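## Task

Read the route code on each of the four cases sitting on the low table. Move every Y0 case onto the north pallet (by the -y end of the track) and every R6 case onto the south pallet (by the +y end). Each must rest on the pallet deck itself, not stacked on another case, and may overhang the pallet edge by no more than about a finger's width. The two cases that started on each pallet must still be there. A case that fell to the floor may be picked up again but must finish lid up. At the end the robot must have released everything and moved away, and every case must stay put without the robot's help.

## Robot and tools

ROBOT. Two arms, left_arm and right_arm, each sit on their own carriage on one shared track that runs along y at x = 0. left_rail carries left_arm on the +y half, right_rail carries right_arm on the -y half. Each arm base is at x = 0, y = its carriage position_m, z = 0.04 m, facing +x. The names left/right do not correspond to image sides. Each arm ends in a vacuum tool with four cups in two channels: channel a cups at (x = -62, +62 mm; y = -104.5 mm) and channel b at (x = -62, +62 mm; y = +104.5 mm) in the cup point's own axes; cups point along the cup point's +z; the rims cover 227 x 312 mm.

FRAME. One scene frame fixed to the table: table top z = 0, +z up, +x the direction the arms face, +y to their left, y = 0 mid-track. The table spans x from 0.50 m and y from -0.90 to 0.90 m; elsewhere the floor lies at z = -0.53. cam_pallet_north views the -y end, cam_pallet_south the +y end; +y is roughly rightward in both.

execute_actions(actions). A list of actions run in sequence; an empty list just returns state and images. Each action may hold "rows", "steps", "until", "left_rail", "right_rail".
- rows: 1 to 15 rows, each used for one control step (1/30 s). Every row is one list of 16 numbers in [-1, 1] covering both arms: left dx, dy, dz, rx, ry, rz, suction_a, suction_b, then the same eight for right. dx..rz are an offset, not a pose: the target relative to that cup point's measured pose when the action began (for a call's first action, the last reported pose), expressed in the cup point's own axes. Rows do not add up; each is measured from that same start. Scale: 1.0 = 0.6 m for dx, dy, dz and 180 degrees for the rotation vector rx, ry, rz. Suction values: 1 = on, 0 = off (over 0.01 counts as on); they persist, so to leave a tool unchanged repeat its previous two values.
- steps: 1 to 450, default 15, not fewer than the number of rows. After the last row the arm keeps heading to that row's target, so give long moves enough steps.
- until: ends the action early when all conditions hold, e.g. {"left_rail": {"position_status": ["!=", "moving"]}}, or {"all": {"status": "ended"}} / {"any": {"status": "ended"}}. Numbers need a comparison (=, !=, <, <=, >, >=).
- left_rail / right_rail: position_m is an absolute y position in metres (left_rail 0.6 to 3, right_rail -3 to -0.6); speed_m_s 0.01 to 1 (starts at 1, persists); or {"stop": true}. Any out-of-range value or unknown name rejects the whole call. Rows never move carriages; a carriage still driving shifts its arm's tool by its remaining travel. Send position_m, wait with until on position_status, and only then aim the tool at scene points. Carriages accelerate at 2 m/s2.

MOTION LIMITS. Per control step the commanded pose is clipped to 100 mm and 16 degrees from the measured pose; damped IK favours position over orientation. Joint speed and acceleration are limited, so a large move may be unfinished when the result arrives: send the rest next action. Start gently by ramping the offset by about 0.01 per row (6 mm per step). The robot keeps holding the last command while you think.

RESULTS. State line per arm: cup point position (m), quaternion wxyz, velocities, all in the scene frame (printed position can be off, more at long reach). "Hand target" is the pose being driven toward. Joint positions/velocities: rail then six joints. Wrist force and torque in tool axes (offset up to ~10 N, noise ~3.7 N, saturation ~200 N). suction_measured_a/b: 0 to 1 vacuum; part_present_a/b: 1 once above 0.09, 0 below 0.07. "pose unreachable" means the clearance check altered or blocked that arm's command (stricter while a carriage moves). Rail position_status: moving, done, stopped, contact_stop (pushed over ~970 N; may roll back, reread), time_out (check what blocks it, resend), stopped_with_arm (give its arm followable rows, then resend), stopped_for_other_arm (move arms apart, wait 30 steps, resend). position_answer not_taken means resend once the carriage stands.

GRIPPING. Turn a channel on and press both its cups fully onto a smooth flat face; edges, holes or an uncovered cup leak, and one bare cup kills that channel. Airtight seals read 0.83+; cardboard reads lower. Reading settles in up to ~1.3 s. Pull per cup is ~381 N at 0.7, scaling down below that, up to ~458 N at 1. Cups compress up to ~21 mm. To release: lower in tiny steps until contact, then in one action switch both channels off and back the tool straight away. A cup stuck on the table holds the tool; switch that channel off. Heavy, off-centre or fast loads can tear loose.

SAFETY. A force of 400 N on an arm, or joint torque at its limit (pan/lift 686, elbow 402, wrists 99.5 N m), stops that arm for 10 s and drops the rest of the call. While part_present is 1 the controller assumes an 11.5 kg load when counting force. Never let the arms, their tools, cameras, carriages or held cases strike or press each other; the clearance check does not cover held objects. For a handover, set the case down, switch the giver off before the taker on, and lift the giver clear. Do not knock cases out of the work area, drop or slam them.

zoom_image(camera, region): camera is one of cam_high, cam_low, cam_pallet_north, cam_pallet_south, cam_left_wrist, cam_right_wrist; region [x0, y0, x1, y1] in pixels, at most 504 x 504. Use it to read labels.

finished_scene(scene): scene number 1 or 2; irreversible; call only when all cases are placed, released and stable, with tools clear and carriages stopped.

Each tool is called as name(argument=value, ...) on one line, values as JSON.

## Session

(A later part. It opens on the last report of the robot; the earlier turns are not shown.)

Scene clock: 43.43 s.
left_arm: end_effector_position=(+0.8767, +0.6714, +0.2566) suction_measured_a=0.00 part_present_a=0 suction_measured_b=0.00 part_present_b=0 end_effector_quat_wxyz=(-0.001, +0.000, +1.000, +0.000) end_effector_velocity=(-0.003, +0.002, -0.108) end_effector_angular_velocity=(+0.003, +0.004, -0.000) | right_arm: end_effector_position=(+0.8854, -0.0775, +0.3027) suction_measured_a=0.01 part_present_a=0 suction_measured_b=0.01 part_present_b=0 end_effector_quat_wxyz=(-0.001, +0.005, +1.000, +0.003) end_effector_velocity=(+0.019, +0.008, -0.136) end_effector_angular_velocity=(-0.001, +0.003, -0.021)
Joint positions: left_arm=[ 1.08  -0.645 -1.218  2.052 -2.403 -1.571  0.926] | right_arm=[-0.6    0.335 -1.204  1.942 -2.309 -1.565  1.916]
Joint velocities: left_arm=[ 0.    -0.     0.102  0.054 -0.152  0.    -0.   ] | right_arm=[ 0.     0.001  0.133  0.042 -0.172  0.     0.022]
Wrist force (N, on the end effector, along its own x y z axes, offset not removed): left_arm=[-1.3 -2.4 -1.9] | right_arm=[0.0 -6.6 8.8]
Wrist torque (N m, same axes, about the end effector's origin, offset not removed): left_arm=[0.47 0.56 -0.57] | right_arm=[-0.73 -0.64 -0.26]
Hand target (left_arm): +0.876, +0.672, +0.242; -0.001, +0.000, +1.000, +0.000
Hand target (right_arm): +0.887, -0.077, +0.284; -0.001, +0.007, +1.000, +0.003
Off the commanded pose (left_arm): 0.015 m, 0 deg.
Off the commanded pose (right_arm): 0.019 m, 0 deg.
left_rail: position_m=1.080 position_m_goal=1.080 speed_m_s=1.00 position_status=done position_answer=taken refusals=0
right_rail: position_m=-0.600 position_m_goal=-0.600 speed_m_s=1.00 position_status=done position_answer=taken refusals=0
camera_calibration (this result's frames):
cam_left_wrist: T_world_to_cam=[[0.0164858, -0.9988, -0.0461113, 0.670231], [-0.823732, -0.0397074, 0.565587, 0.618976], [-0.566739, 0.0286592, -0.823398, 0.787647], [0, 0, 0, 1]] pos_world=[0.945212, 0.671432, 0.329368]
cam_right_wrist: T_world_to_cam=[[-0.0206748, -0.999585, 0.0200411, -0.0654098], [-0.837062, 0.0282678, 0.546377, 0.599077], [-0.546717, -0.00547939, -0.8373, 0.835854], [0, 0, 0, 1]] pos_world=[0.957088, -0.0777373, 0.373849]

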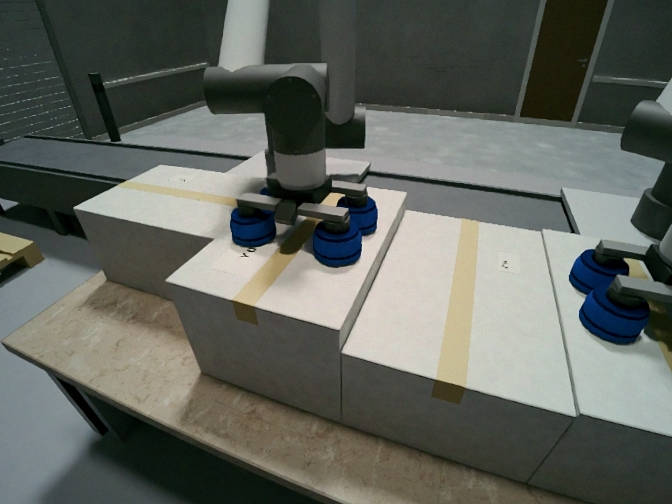

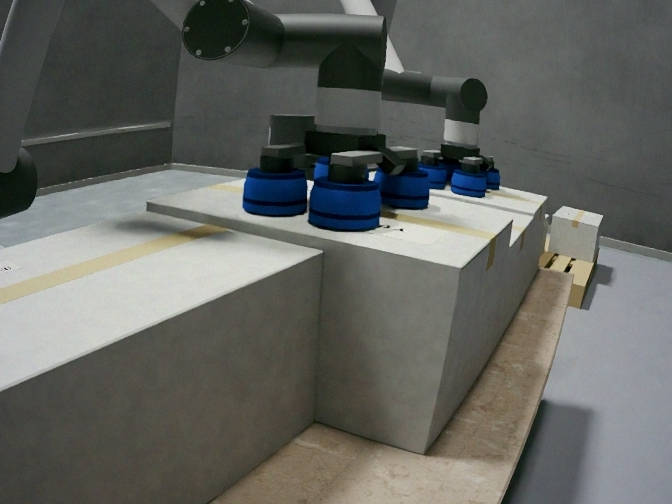

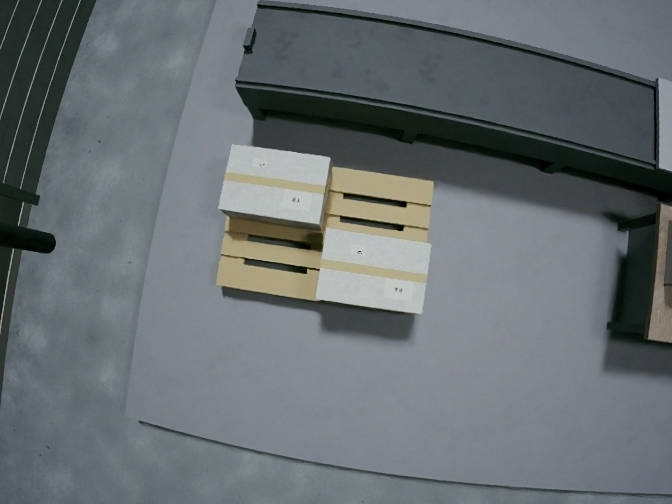

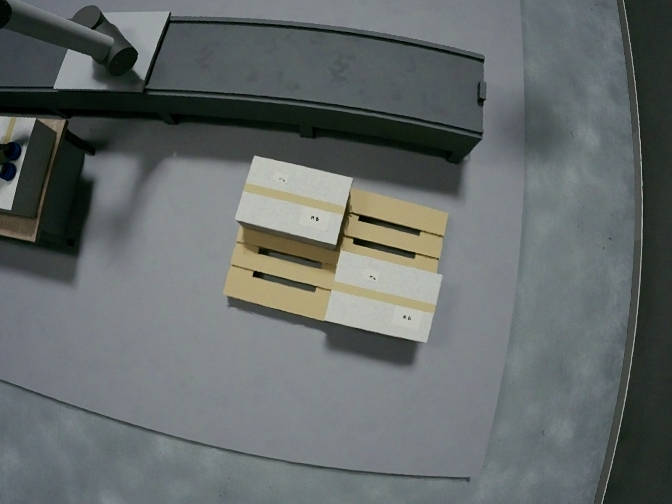

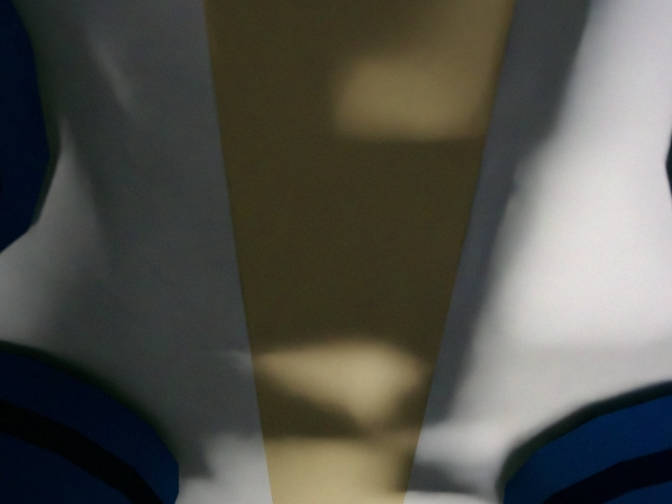

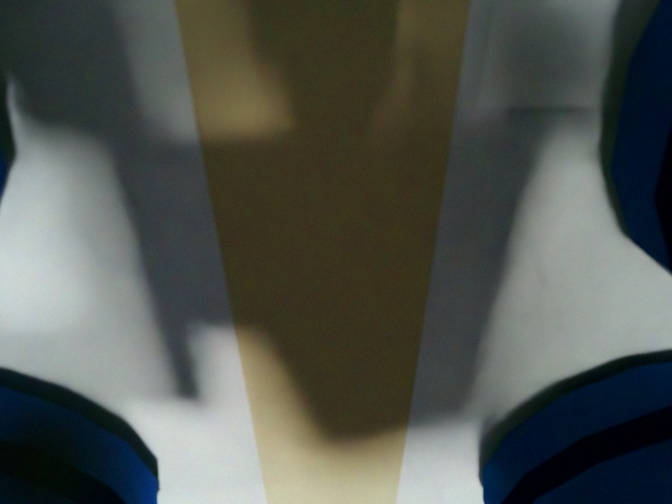

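zoom_image(camera="cam_pallet_north", region=[310, 155, 450, 260])

zoom_image(camera="cam_pallet_north", region=[205, 200, 345, 310])

zoom_image(camera="cam_pallet_south", region=[325, 170, 465, 290])

zoom_image(camera="cam_pallet_south", region=[215, 210, 355, 335])

execute_actions(actions=[])

Region (310, 155, 450, 260) of cam_pallet_north's 672x504 image, scaled by 3.600, with more detail than that image has; it fills the top 378 rows of this view, and the rest is white.

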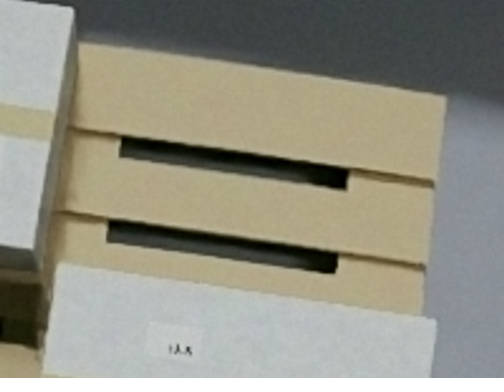

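Region (205, 200, 345, 310) of cam_pallet_north's 672x504 image, scaled by 3.600, with more detail than that image has; it fills the top 396 rows of this view, and the rest is white.

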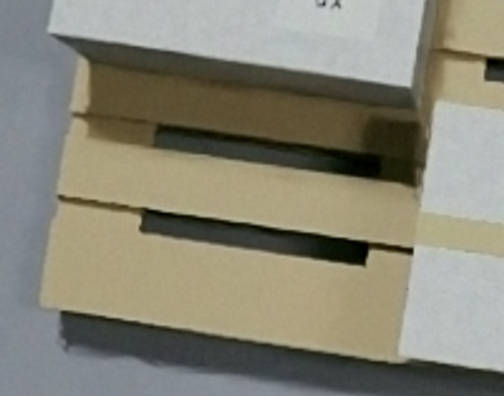

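Region (325, 170, 465, 290) of cam_pallet_south's 672x504 image, scaled by 3.600, with more detail than that image has; it fills the top 432 rows of this view, and the rest is white.

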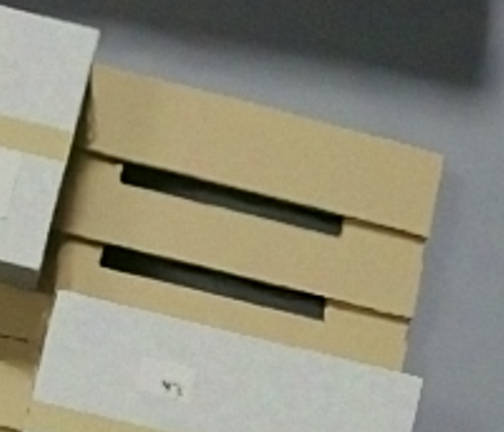

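Region (215, 210, 355, 335) of cam_pallet_south's 672x504 image, scaled by 3.600, with more detail than that image has; it fills the top 450 rows of this view, and the rest is white.

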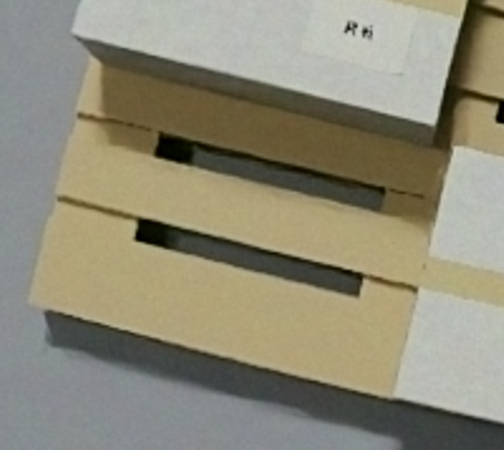

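Scene clock: 45.20 s.
left_arm: end_effector_position=(+0.8764, +0.6716, +0.2423) suction_measured_a=0.99 part_present_a=1 suction_measured_b=0.99 part_present_b=1 end_effector_quat_wxyz=(-0.001, +0.000, +1.000, +0.000) end_effector_velocity=(+0.000, +0.000, -0.000) end_effector_angular_velocity=(+0.000, +0.000, +0.000) | right_arm: end_effector_position=(+0.8874, -0.0766, +0.2844) suction_measured_a=0.95 part_present_a=1 suction_measured_b=0.95 part_present_b=1 end_effector_quat_wxyz=(-0.001, +0.007, +1.000, +0.003) end_effector_velocity=(-0.000, +0.000, -0.000) end_effector_angular_velocity=(+0.000, +0.000, +0.000)
Joint positions: left_arm=[ 1.08  -0.645 -1.204  2.059 -2.424 -1.571  0.926] | right_arm=[-0.6    0.335 -1.186  1.948 -2.332 -1.565  1.919]
Joint velocities: left_arm=[ 0.  0.  0.  0. -0. -0.  0.] | right_arm=[0. 0. 0. 0. 0. 0. 0.]
Wrist force (N, on the end effector, along its own x y z axes, offset not removed): left_arm=[1.3 -2.5 23.5] | right_arm=[-2.8 -14.1 25.6]
Wrist torque (N m, same axes, about the end effector's origin, offset not removed): left_arm=[1.05 -4.72 -0.47] | right_arm=[2.64 4.13 -3.51]
Hand target (left_arm): +0.876, +0.672, +0.242; -0.001, +0.000, +1.000, +0.000
Hand target (right_arm): +0.887, -0.077, +0.284; -0.001, +0.007, +1.000, +0.003
Off the commanded pose (left_arm): 0.000 m, 0 deg.
Off the commanded pose (right_arm): 0.001 m, 0 deg.
left_rail: position_m=1.080 position_m_goal=1.080 speed_m_s=1.00 position_status=done position_answer=taken refusals=0
right_rail: position_m=-0.600 position_m_goal=-0.600 speed_m_s=1.00 position_status=done position_answer=taken refusals=0
camera_calibration (this result's frames):
cam_left_wrist: T_world_to_cam=[[0.0164785, -0.998796, -0.0462072, 0.669807], [-0.823673, -0.0397588, 0.56567, 0.626819], [-0.566826, 0.0287382, -0.823336, 0.775735], [0, 0, 0, 1]] pos_world=[0.944963, 0.671629, 0.315068]
cam_right_wrist: T_world_to_cam=[[-0.023121, -0.999526, 0.020329, -0.0620178], [-0.8368, 0.0304752, 0.54666, 0.610568], [-0.547021, -0.00437199, -0.837108, 0.821913], [0, 0, 0, 1]] pos_world=[0.959093, -0.0770022, 0.355517]

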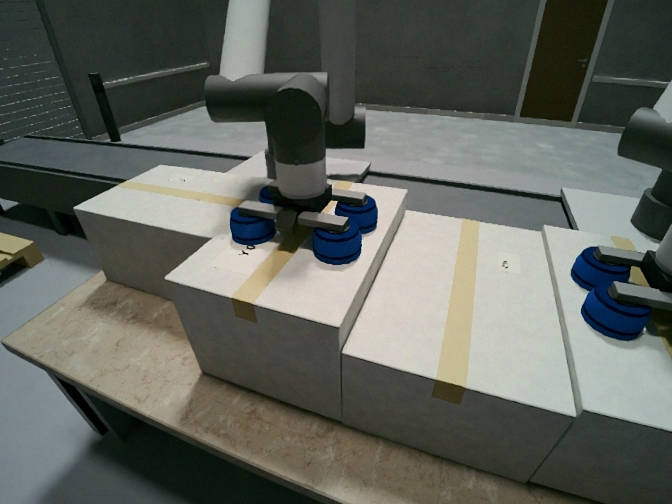

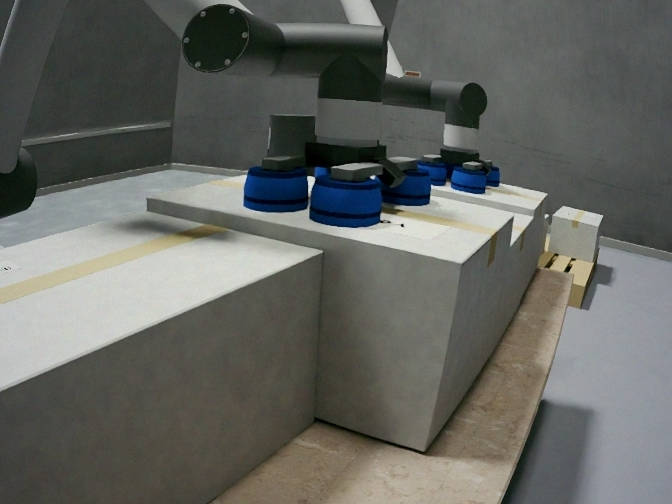

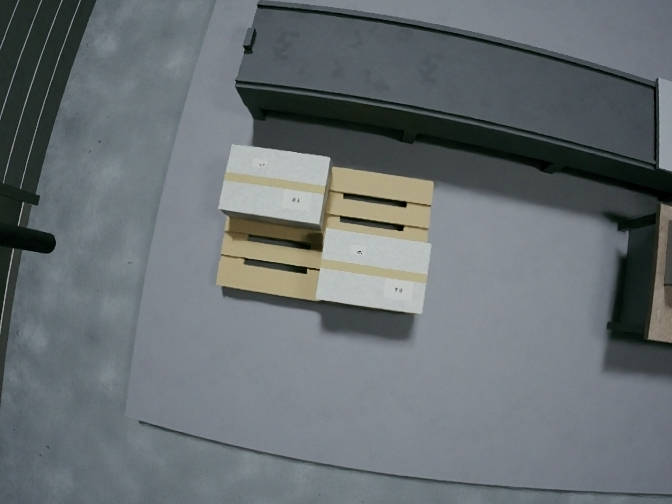

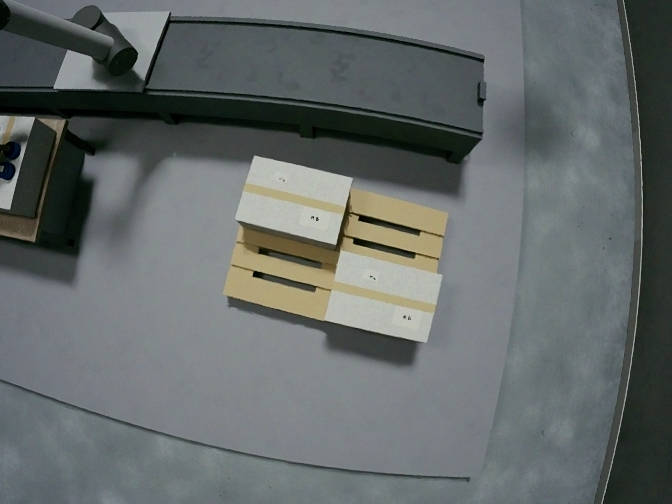

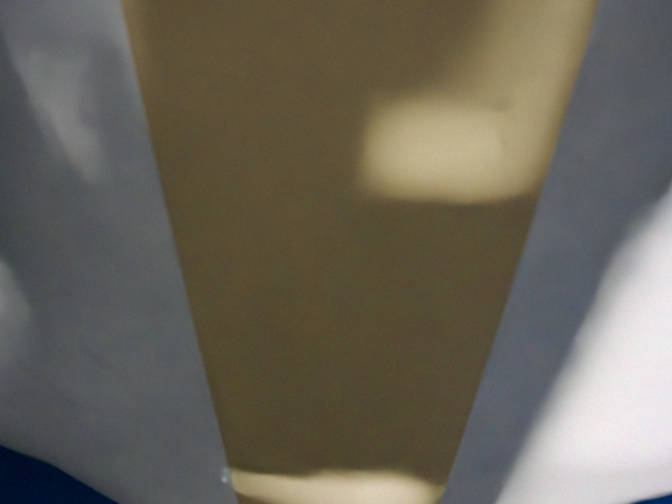

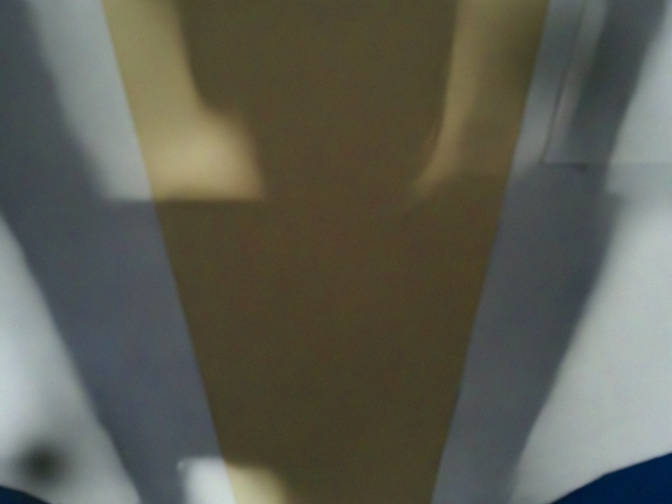

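execute_actions(actions=[{"rows": [
[0,0,-0.002,0,0,0,1,1, 0,0,-0.002,0,0,0,1,1],
[0,0,-0.008,0,0,0,1,1, 0,0,-0.008,0,0,0,1,1],
[0,0,-0.018,0,0,0,1,1, 0,0,-0.018,0,0,0,1,1],
[0,0,-0.032,0,0,0,1,1, 0,0,-0.032,0,0,0,1,1],
[0,0,-0.05,0,0,0,1,1, 0,0,-0.05,0,0,0,1,1],
[0,0,-0.072,0,0,0,1,1, 0,0,-0.072,0,0,0,1,1],
[0,0,-0.098,0,0,0,1,1, 0,0,-0.098,0,0,0,1,1],
[0,0,-0.128,0,0,0,1,1, 0,0,-0.128,0,0,0,1,1],
[0,0,-0.162,0,0,0,1,1, 0,0,-0.162,0,0,0,1,1],
[0,0,-0.2,0,0,0,1,1, 0,0,-0.2,0,0,0,1,1],
[0,0,-0.5,0,0,0,1,1, 0,0,-0.5,0,0,0,1,1]], "steps": 11},
{"left_rail": {"position_m": 1.6}, "rows": [
[0,0,-0.36,0,0,0,1,1, 0,0,-0.4,0,0,0,1,1],
[0,0,-0.36,0,0,-0.001,1,1, 0,0,-0.4,0,0,0,1,1],
[0,0,-0.36,0,0,-0.004,1,1, 0,0,-0.4,0,0,0,1,1],
[0,0,-0.36,0,0,-0.009,1,1, 0,0,-0.4,0,0,0,1,1],
[0,0,-0.36,0,0,-0.016,1,1, 0,0,-0.4,0,0,0,1,1],
[0,0,-0.36,0,0,-0.025,1,1, 0,0,-0.4,0,0,0,1,1],
[0,0,-0.36,0,0,-0.036,1,1, 0,0,-0.4,0,0,0,1,1],
[0,0,-0.36,0,0,-0.049,1,1, 0,0,-0.4,0,0,0,1,1],
[0,0,-0.36,0,0,-0.064,1,1, 0,0,-0.4,0,0,0,1,1],
[0,0,-0.36,0,0,-0.081,1,1, 0,0,-0.4,0,0,0,1,1],
[0,0,-0.36,0,0,-0.1,1,1, 0,0,-0.4,0,0,0,1,1],
[0,0,-0.36,0,0,-0.472,1,1, 0,0,-0.4,0,0,0,1,1]], "steps": 13}])

Scene clock: 54.97 s.
left_arm: end_effector_position=(+0.8772, +0.8313, +0.4934) suction_measured_a=0.99 part_present_a=1 suction_measured_b=0.99 part_present_b=1 end_effector_quat_wxyz=(+0.005, -0.087, +0.996, -0.006) end_effector_velocity=(-0.004, +0.797, +0.185) end_effector_angular_velocity=(-0.048, +0.009, +1.158) | right_arm: end_effector_position=(+0.8866, -0.0775, +0.5497) suction_measured_a=0.95 part_present_a=1 suction_measured_b=0.95 part_present_b=1 end_effector_quat_wxyz=(+0.005, +0.007, +1.000, +0.005) end_effector_velocity=(-0.003, -0.005, +0.274) end_effector_angular_velocity=(-0.012, +0.034, +0.000)
Joint positions: left_arm=[ 1.239 -0.643 -1.405  1.902 -2.083 -1.574  0.753] | right_arm=[-0.6    0.334 -1.367  1.768 -1.985 -1.564  1.918]
Joint velocities: left_arm=[ 0.795  0.007 -0.117 -0.139  0.232 -0.025 -1.152] | right_arm=[ 0.    -0.004 -0.123 -0.262  0.422  0.    -0.004]
Wrist force (N, on the end effector, along its own x y z axes, offset not removed): left_arm=[10.3 -27.0 -3.3] | right_arm=[-6.4 -2.5 -23.4]
Wrist torque (N m, same axes, about the end effector's origin, offset not removed): left_arm=[2.51 -2.47 1.22] | right_arm=[-0.86 0.96 -0.37]
Hand target (left_arm): +0.877, +0.875, +0.516; +0.004, -0.194, +0.981, -0.010
Hand target (right_arm): +0.886, -0.078, +0.582; +0.002, +0.007, +1.000, +0.004
Off the commanded pose (left_arm): 0.023 m, 75 deg; orientation clipped at the last step of the last action.
Off the commanded pose (right_arm): 0.033 m, 1 deg.
left_rail: position_m=1.239 position_m_goal=1.600 speed_m_s=1.00 position_status=moving position_answer=taken refusals=0
right_rail: position_m=-0.600 position_m_goal=-0.600 speed_m_s=1.00 position_status=done position_answer=taken refusals=0
camera_calibration (this result's frames):
cam_left_wrist: T_world_to_cam=[[0.190671, -0.98114, -0.0317523, 0.666216], [-0.81148, -0.175737, 0.557331, 0.59823], [-0.5524, -0.0805005, -0.829683, 1.05966], [0, 0, 0, 1]] pos_world=[0.943778, 0.844085, 0.566922]
cam_right_wrist: T_world_to_cam=[[-0.0234041, -0.999612, 0.0151175, -0.0652631], [-0.843452, 0.0278613, 0.536482, 0.476129], [-0.536694, -0.000195032, -0.843777, 1.03841], [0, 0, 0, 1]] pos_world=[0.957373, -0.0783008, 0.621737]

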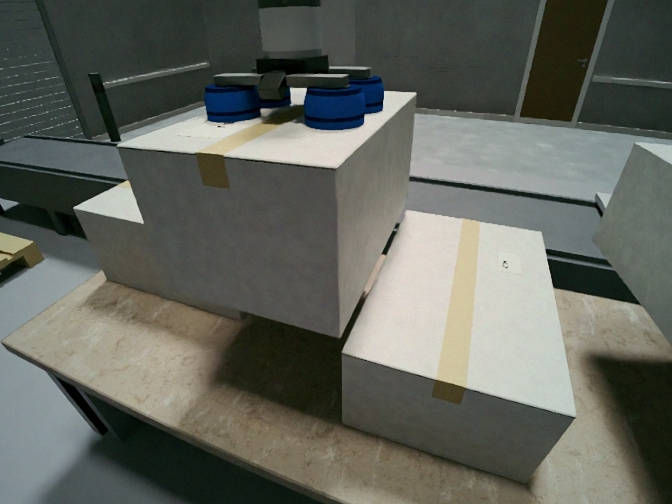

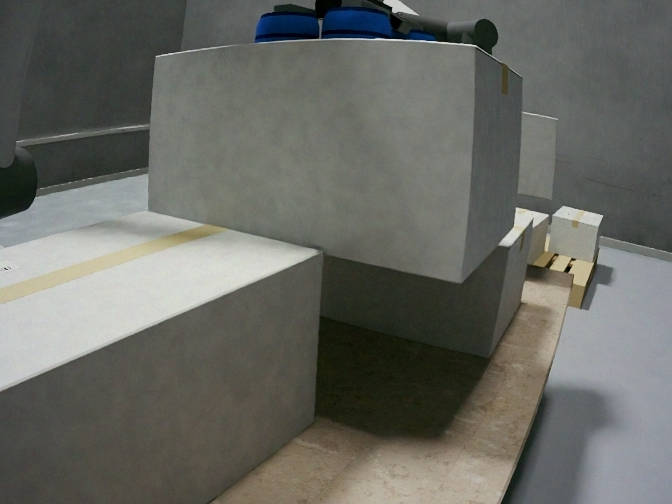

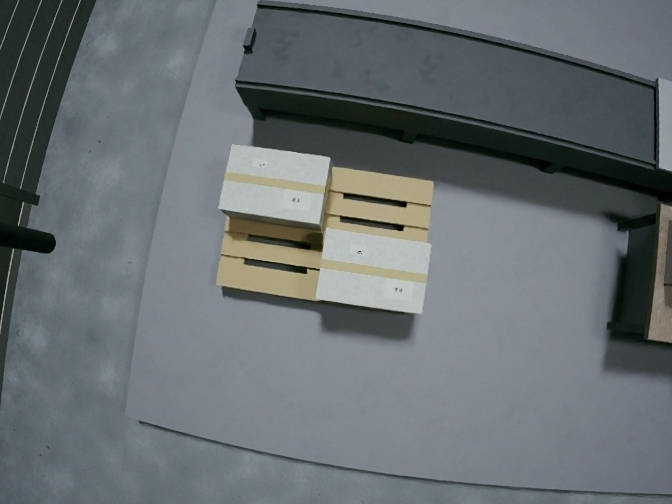

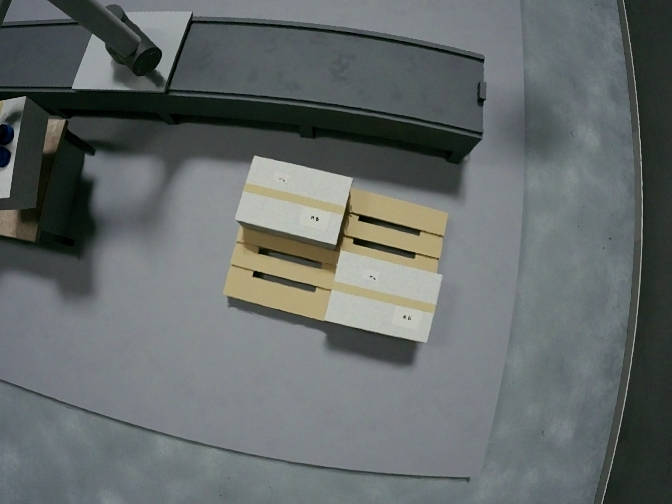

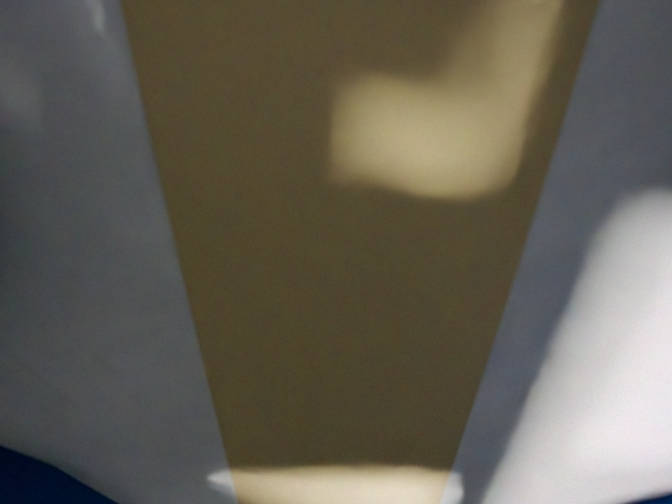

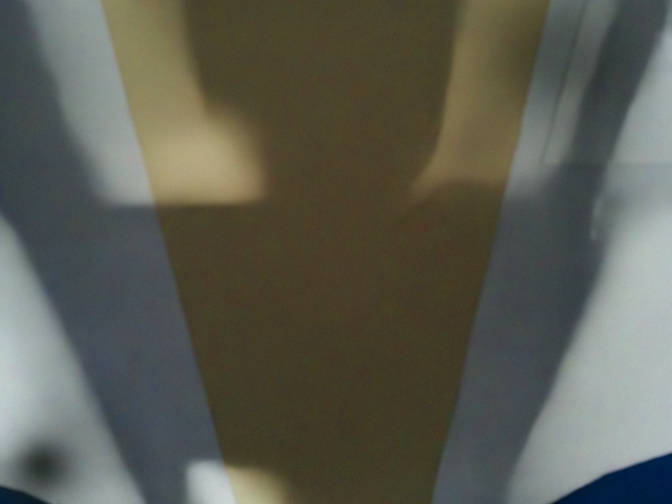

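execute_actions(actions=[{"right_rail": {"position_m": -3.0}, "steps": 1}])

Scene clock: 58.07 s.
left_arm: end_effector_position=(+0.8768, +1.1927, +0.5161) suction_measured_a=0.99 part_present_a=1 suction_measured_b=0.99 part_present_b=1 end_effector_quat_wxyz=(+0.004, -0.194, +0.981, -0.009) end_effector_velocity=(-0.001, +0.002, -0.001) end_effector_angular_velocity=(+0.002, +0.004, +0.033) | right_arm: end_effector_position=(+0.8862, -0.0783, +0.5824) suction_measured_a=0.95 part_present_a=1 suction_measured_b=0.95 part_present_b=1 end_effector_quat_wxyz=(+0.002, +0.007, +1.000, +0.004) end_effector_velocity=(+0.001, -0.004, +0.002) end_effector_angular_velocity=(-0.000, +0.001, -0.000)
Joint positions: left_arm=[ 1.6   -0.642 -1.419  1.885 -2.055 -1.578  0.537] | right_arm=[-0.6    0.334 -1.38   1.734 -1.931 -1.565  1.918]
Joint velocities: left_arm=[ 0.     0.001 -0.     0.     0.005  0.    -0.032] | right_arm=[-0.004 -0.     0.    -0.004  0.005  0.     0.   ]
Wrist force (N, on the end effector, along its own x y z axes, offset not removed): left_arm=[2.7 -1.4 25.9] | right_arm=[3.2 -2.5 20.7]
Wrist torque (N m, same axes, about the end effector's origin, offset not removed): left_arm=[1.19 -4.91 -0.12] | right_arm=[-0.46 3.10 -0.22]
Hand target (left_arm): +0.877, +1.192, +0.516; +0.000, -0.317, +0.948, -0.010
Hand target (right_arm): +0.887, -0.080, +0.583; +0.001, +0.007, +1.000, +0.003
Off the commanded pose (left_arm): 0.001 m, 63 deg; orientation clipped at the last step of the last action.
Off the commanded pose (right_arm): 0.001 m, 0 deg.
left_rail: position_m=1.600 position_m_goal=1.600 speed_m_s=1.00 position_status=done position_answer=taken refusals=0
right_rail: position_m=-0.600 position_m_goal=-3.000 speed_m_s=1.00 position_status=moving position_answer=taken refusals=0
camera_calibration (this result's frames):
cam_left_wrist: T_world_to_cam=[[0.397187, -0.91739, -0.0252667, 0.761132], [-0.753528, -0.341711, 0.56163, 0.793691], [-0.523868, -0.204033, -0.827003, 1.22829], [0, 0, 0, 1]] pos_world=[0.939219, 1.22008, 0.589272]
cam_right_wrist: T_world_to_cam=[[-0.0232481, -0.999566, 0.01807, -0.0684569], [-0.839739, 0.0293326, 0.542198, 0.451811], [-0.542493, -0.002569, -0.840056, 1.06854], [0, 0, 0, 1]] pos_world=[0.957487, -0.0789349, 0.6539]

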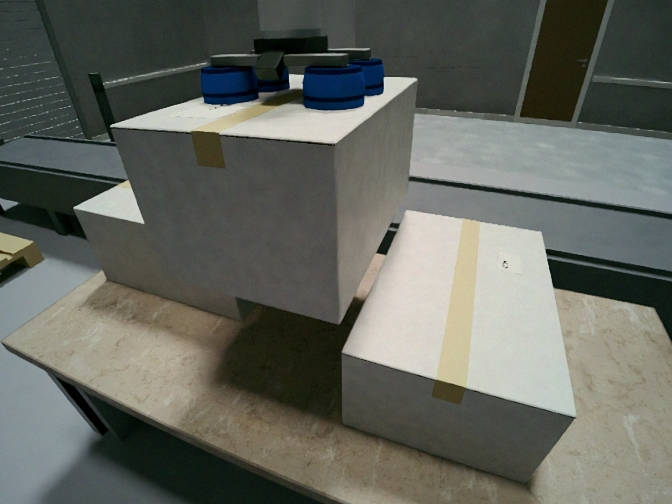

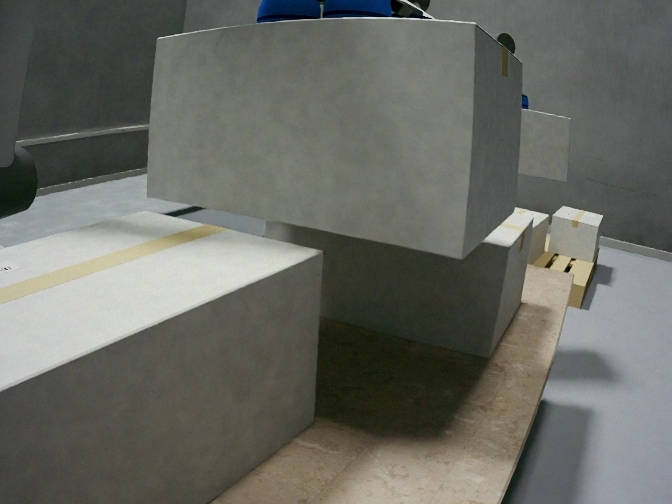

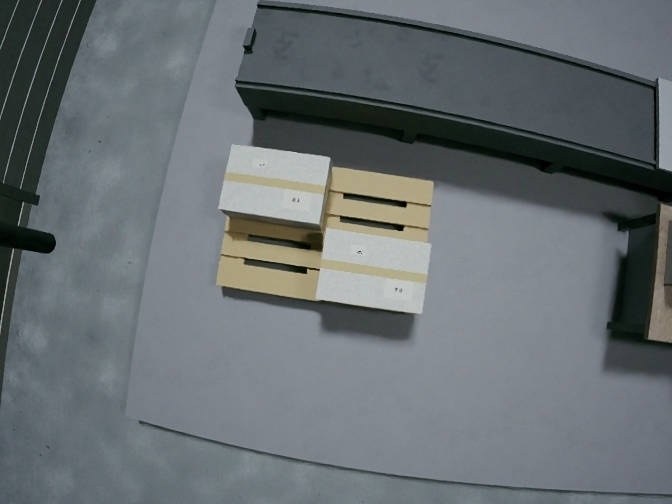

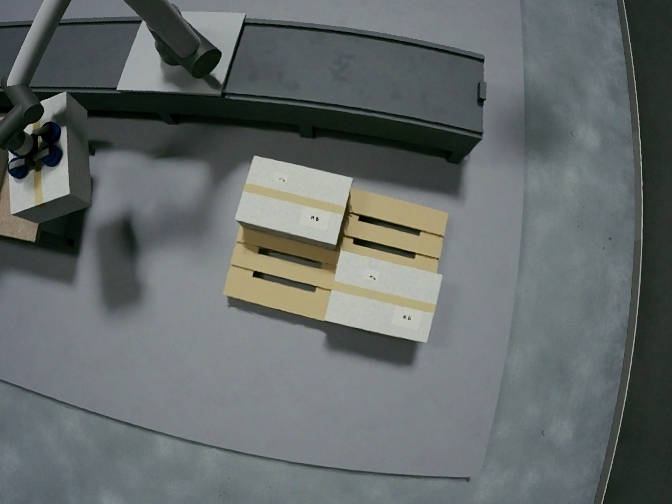

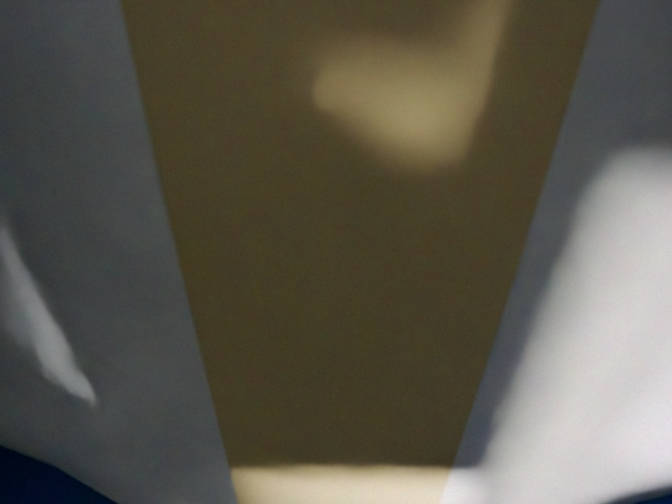

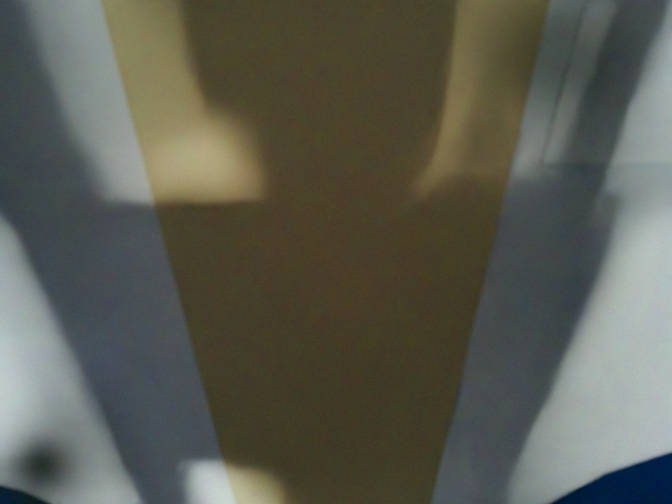

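execute_actions(actions=[{"steps": 1}])

Scene clock: 58.83 s.
left_arm: end_effector_position=(+0.8771, +1.1924, +0.5164) suction_measured_a=0.99 part_present_a=1 suction_measured_b=0.99 part_present_b=1 end_effector_quat_wxyz=(+0.000, -0.317, +0.949, -0.010) end_effector_velocity=(+0.000, +0.000, -0.000) end_effector_angular_velocity=(-0.000, +0.005, +0.039) | right_arm: end_effector_position=(+0.8872, -0.5943, +0.5826) suction_measured_a=0.95 part_present_a=1 suction_measured_b=0.95 part_present_b=1 end_effector_quat_wxyz=(+0.001, +0.007, +1.000, +0.003) end_effector_velocity=(+0.000, -1.000, -0.000) end_effector_angular_velocity=(-0.000, +0.000, +0.000)
Joint positions: left_arm=[ 1.6   -0.641 -1.418  1.882 -2.052 -1.581  0.285] | right_arm=[-1.116  0.333 -1.378  1.731 -1.927 -1.565  1.918]
Joint velocities: left_arm=[ 0.     0.001  0.001 -0.002  0.005 -0.003 -0.038] | right_arm=[-1. -0.  0.  0. -0. -0. -0.]
Wrist force (N, on the end effector, along its own x y z axes, offset not removed): left_arm=[2.6 -1.3 26.5] | right_arm=[-1.6 -3.2 24.7]
Wrist torque (N m, same axes, about the end effector's origin, offset not removed): left_arm=[1.07 -4.92 -0.06] | right_arm=[-0.46 3.85 -0.25]
Hand target (left_arm): +0.877, +1.192, +0.516; -0.003, -0.434, +0.901, -0.009
Hand target (right_arm): +0.887, -0.645, +0.583; +0.001, +0.007, +1.000, +0.003
Off the commanded pose (left_arm): 0.000 m, 48 deg; orientation clipped at the last step of the last action.
Off the commanded pose (right_arm): 0.000 m, 0 deg.
left_rail: position_m=1.600 position_m_goal=1.600 speed_m_s=1.00 position_status=done position_answer=taken refusals=0
right_rail: position_m=-1.116 position_m_goal=-3.000 speed_m_s=1.00 position_status=moving position_answer=taken refusals=0
camera_calibration (this result's frames):
cam_left_wrist: T_world_to_cam=[[0.613911, -0.788924, -0.0266869, 0.418286], [-0.639455, -0.516854, 0.569175, 0.89855], [-0.462829, -0.332358, -0.821783, 1.32535], [0, 0, 0, 1]] pos_world=[0.931202, 1.23491, 0.588883]
cam_right_wrist: T_world_to_cam=[[-0.0232383, -0.999543, 0.019355, -0.584922], [-0.838491, 0.0300296, 0.544087, 0.465834], [-0.544419, -0.00358535, -0.838805, 1.06835], [0, 0, 0, 1]] pos_world=[0.958634, -0.594813, 0.654002]

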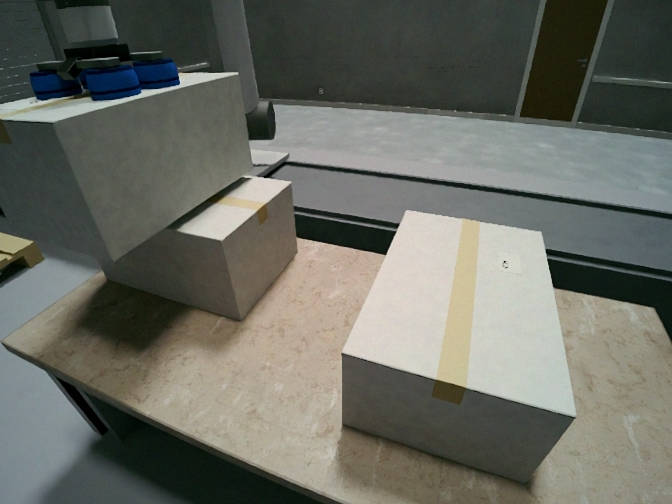

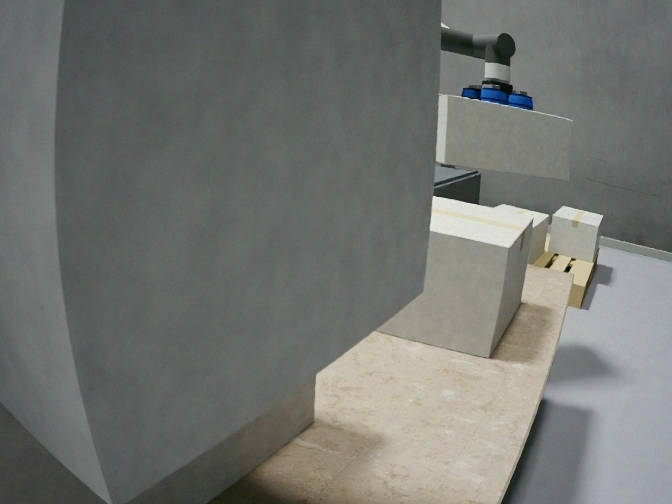

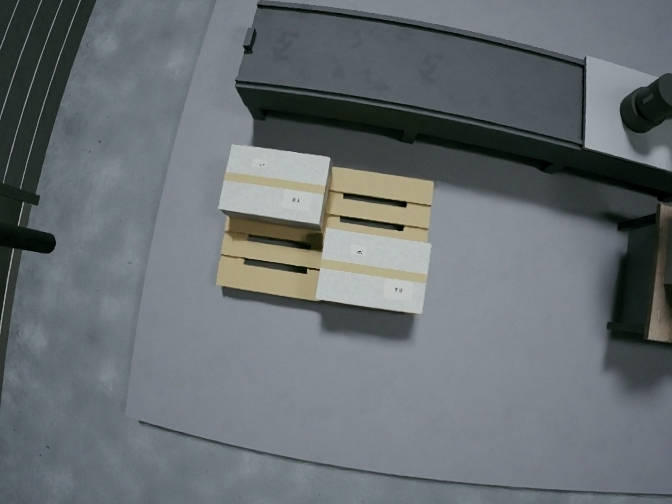

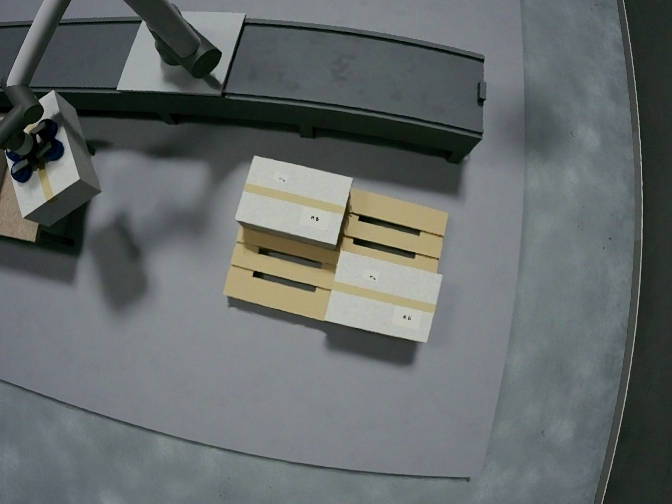

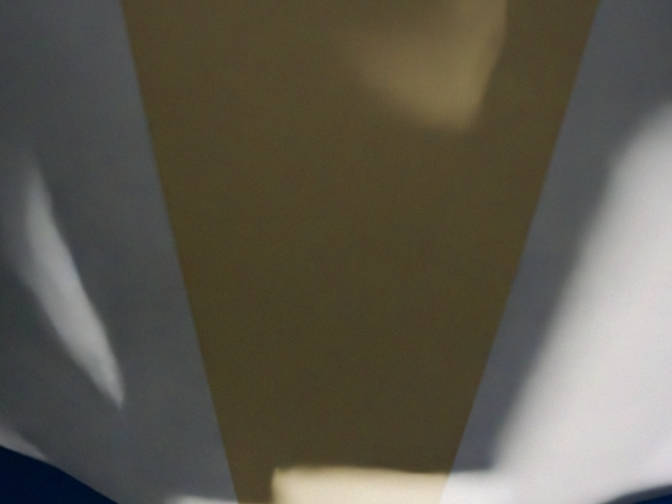

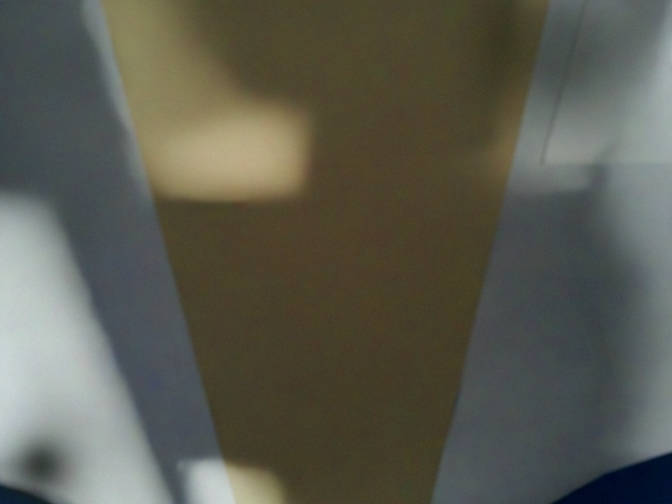

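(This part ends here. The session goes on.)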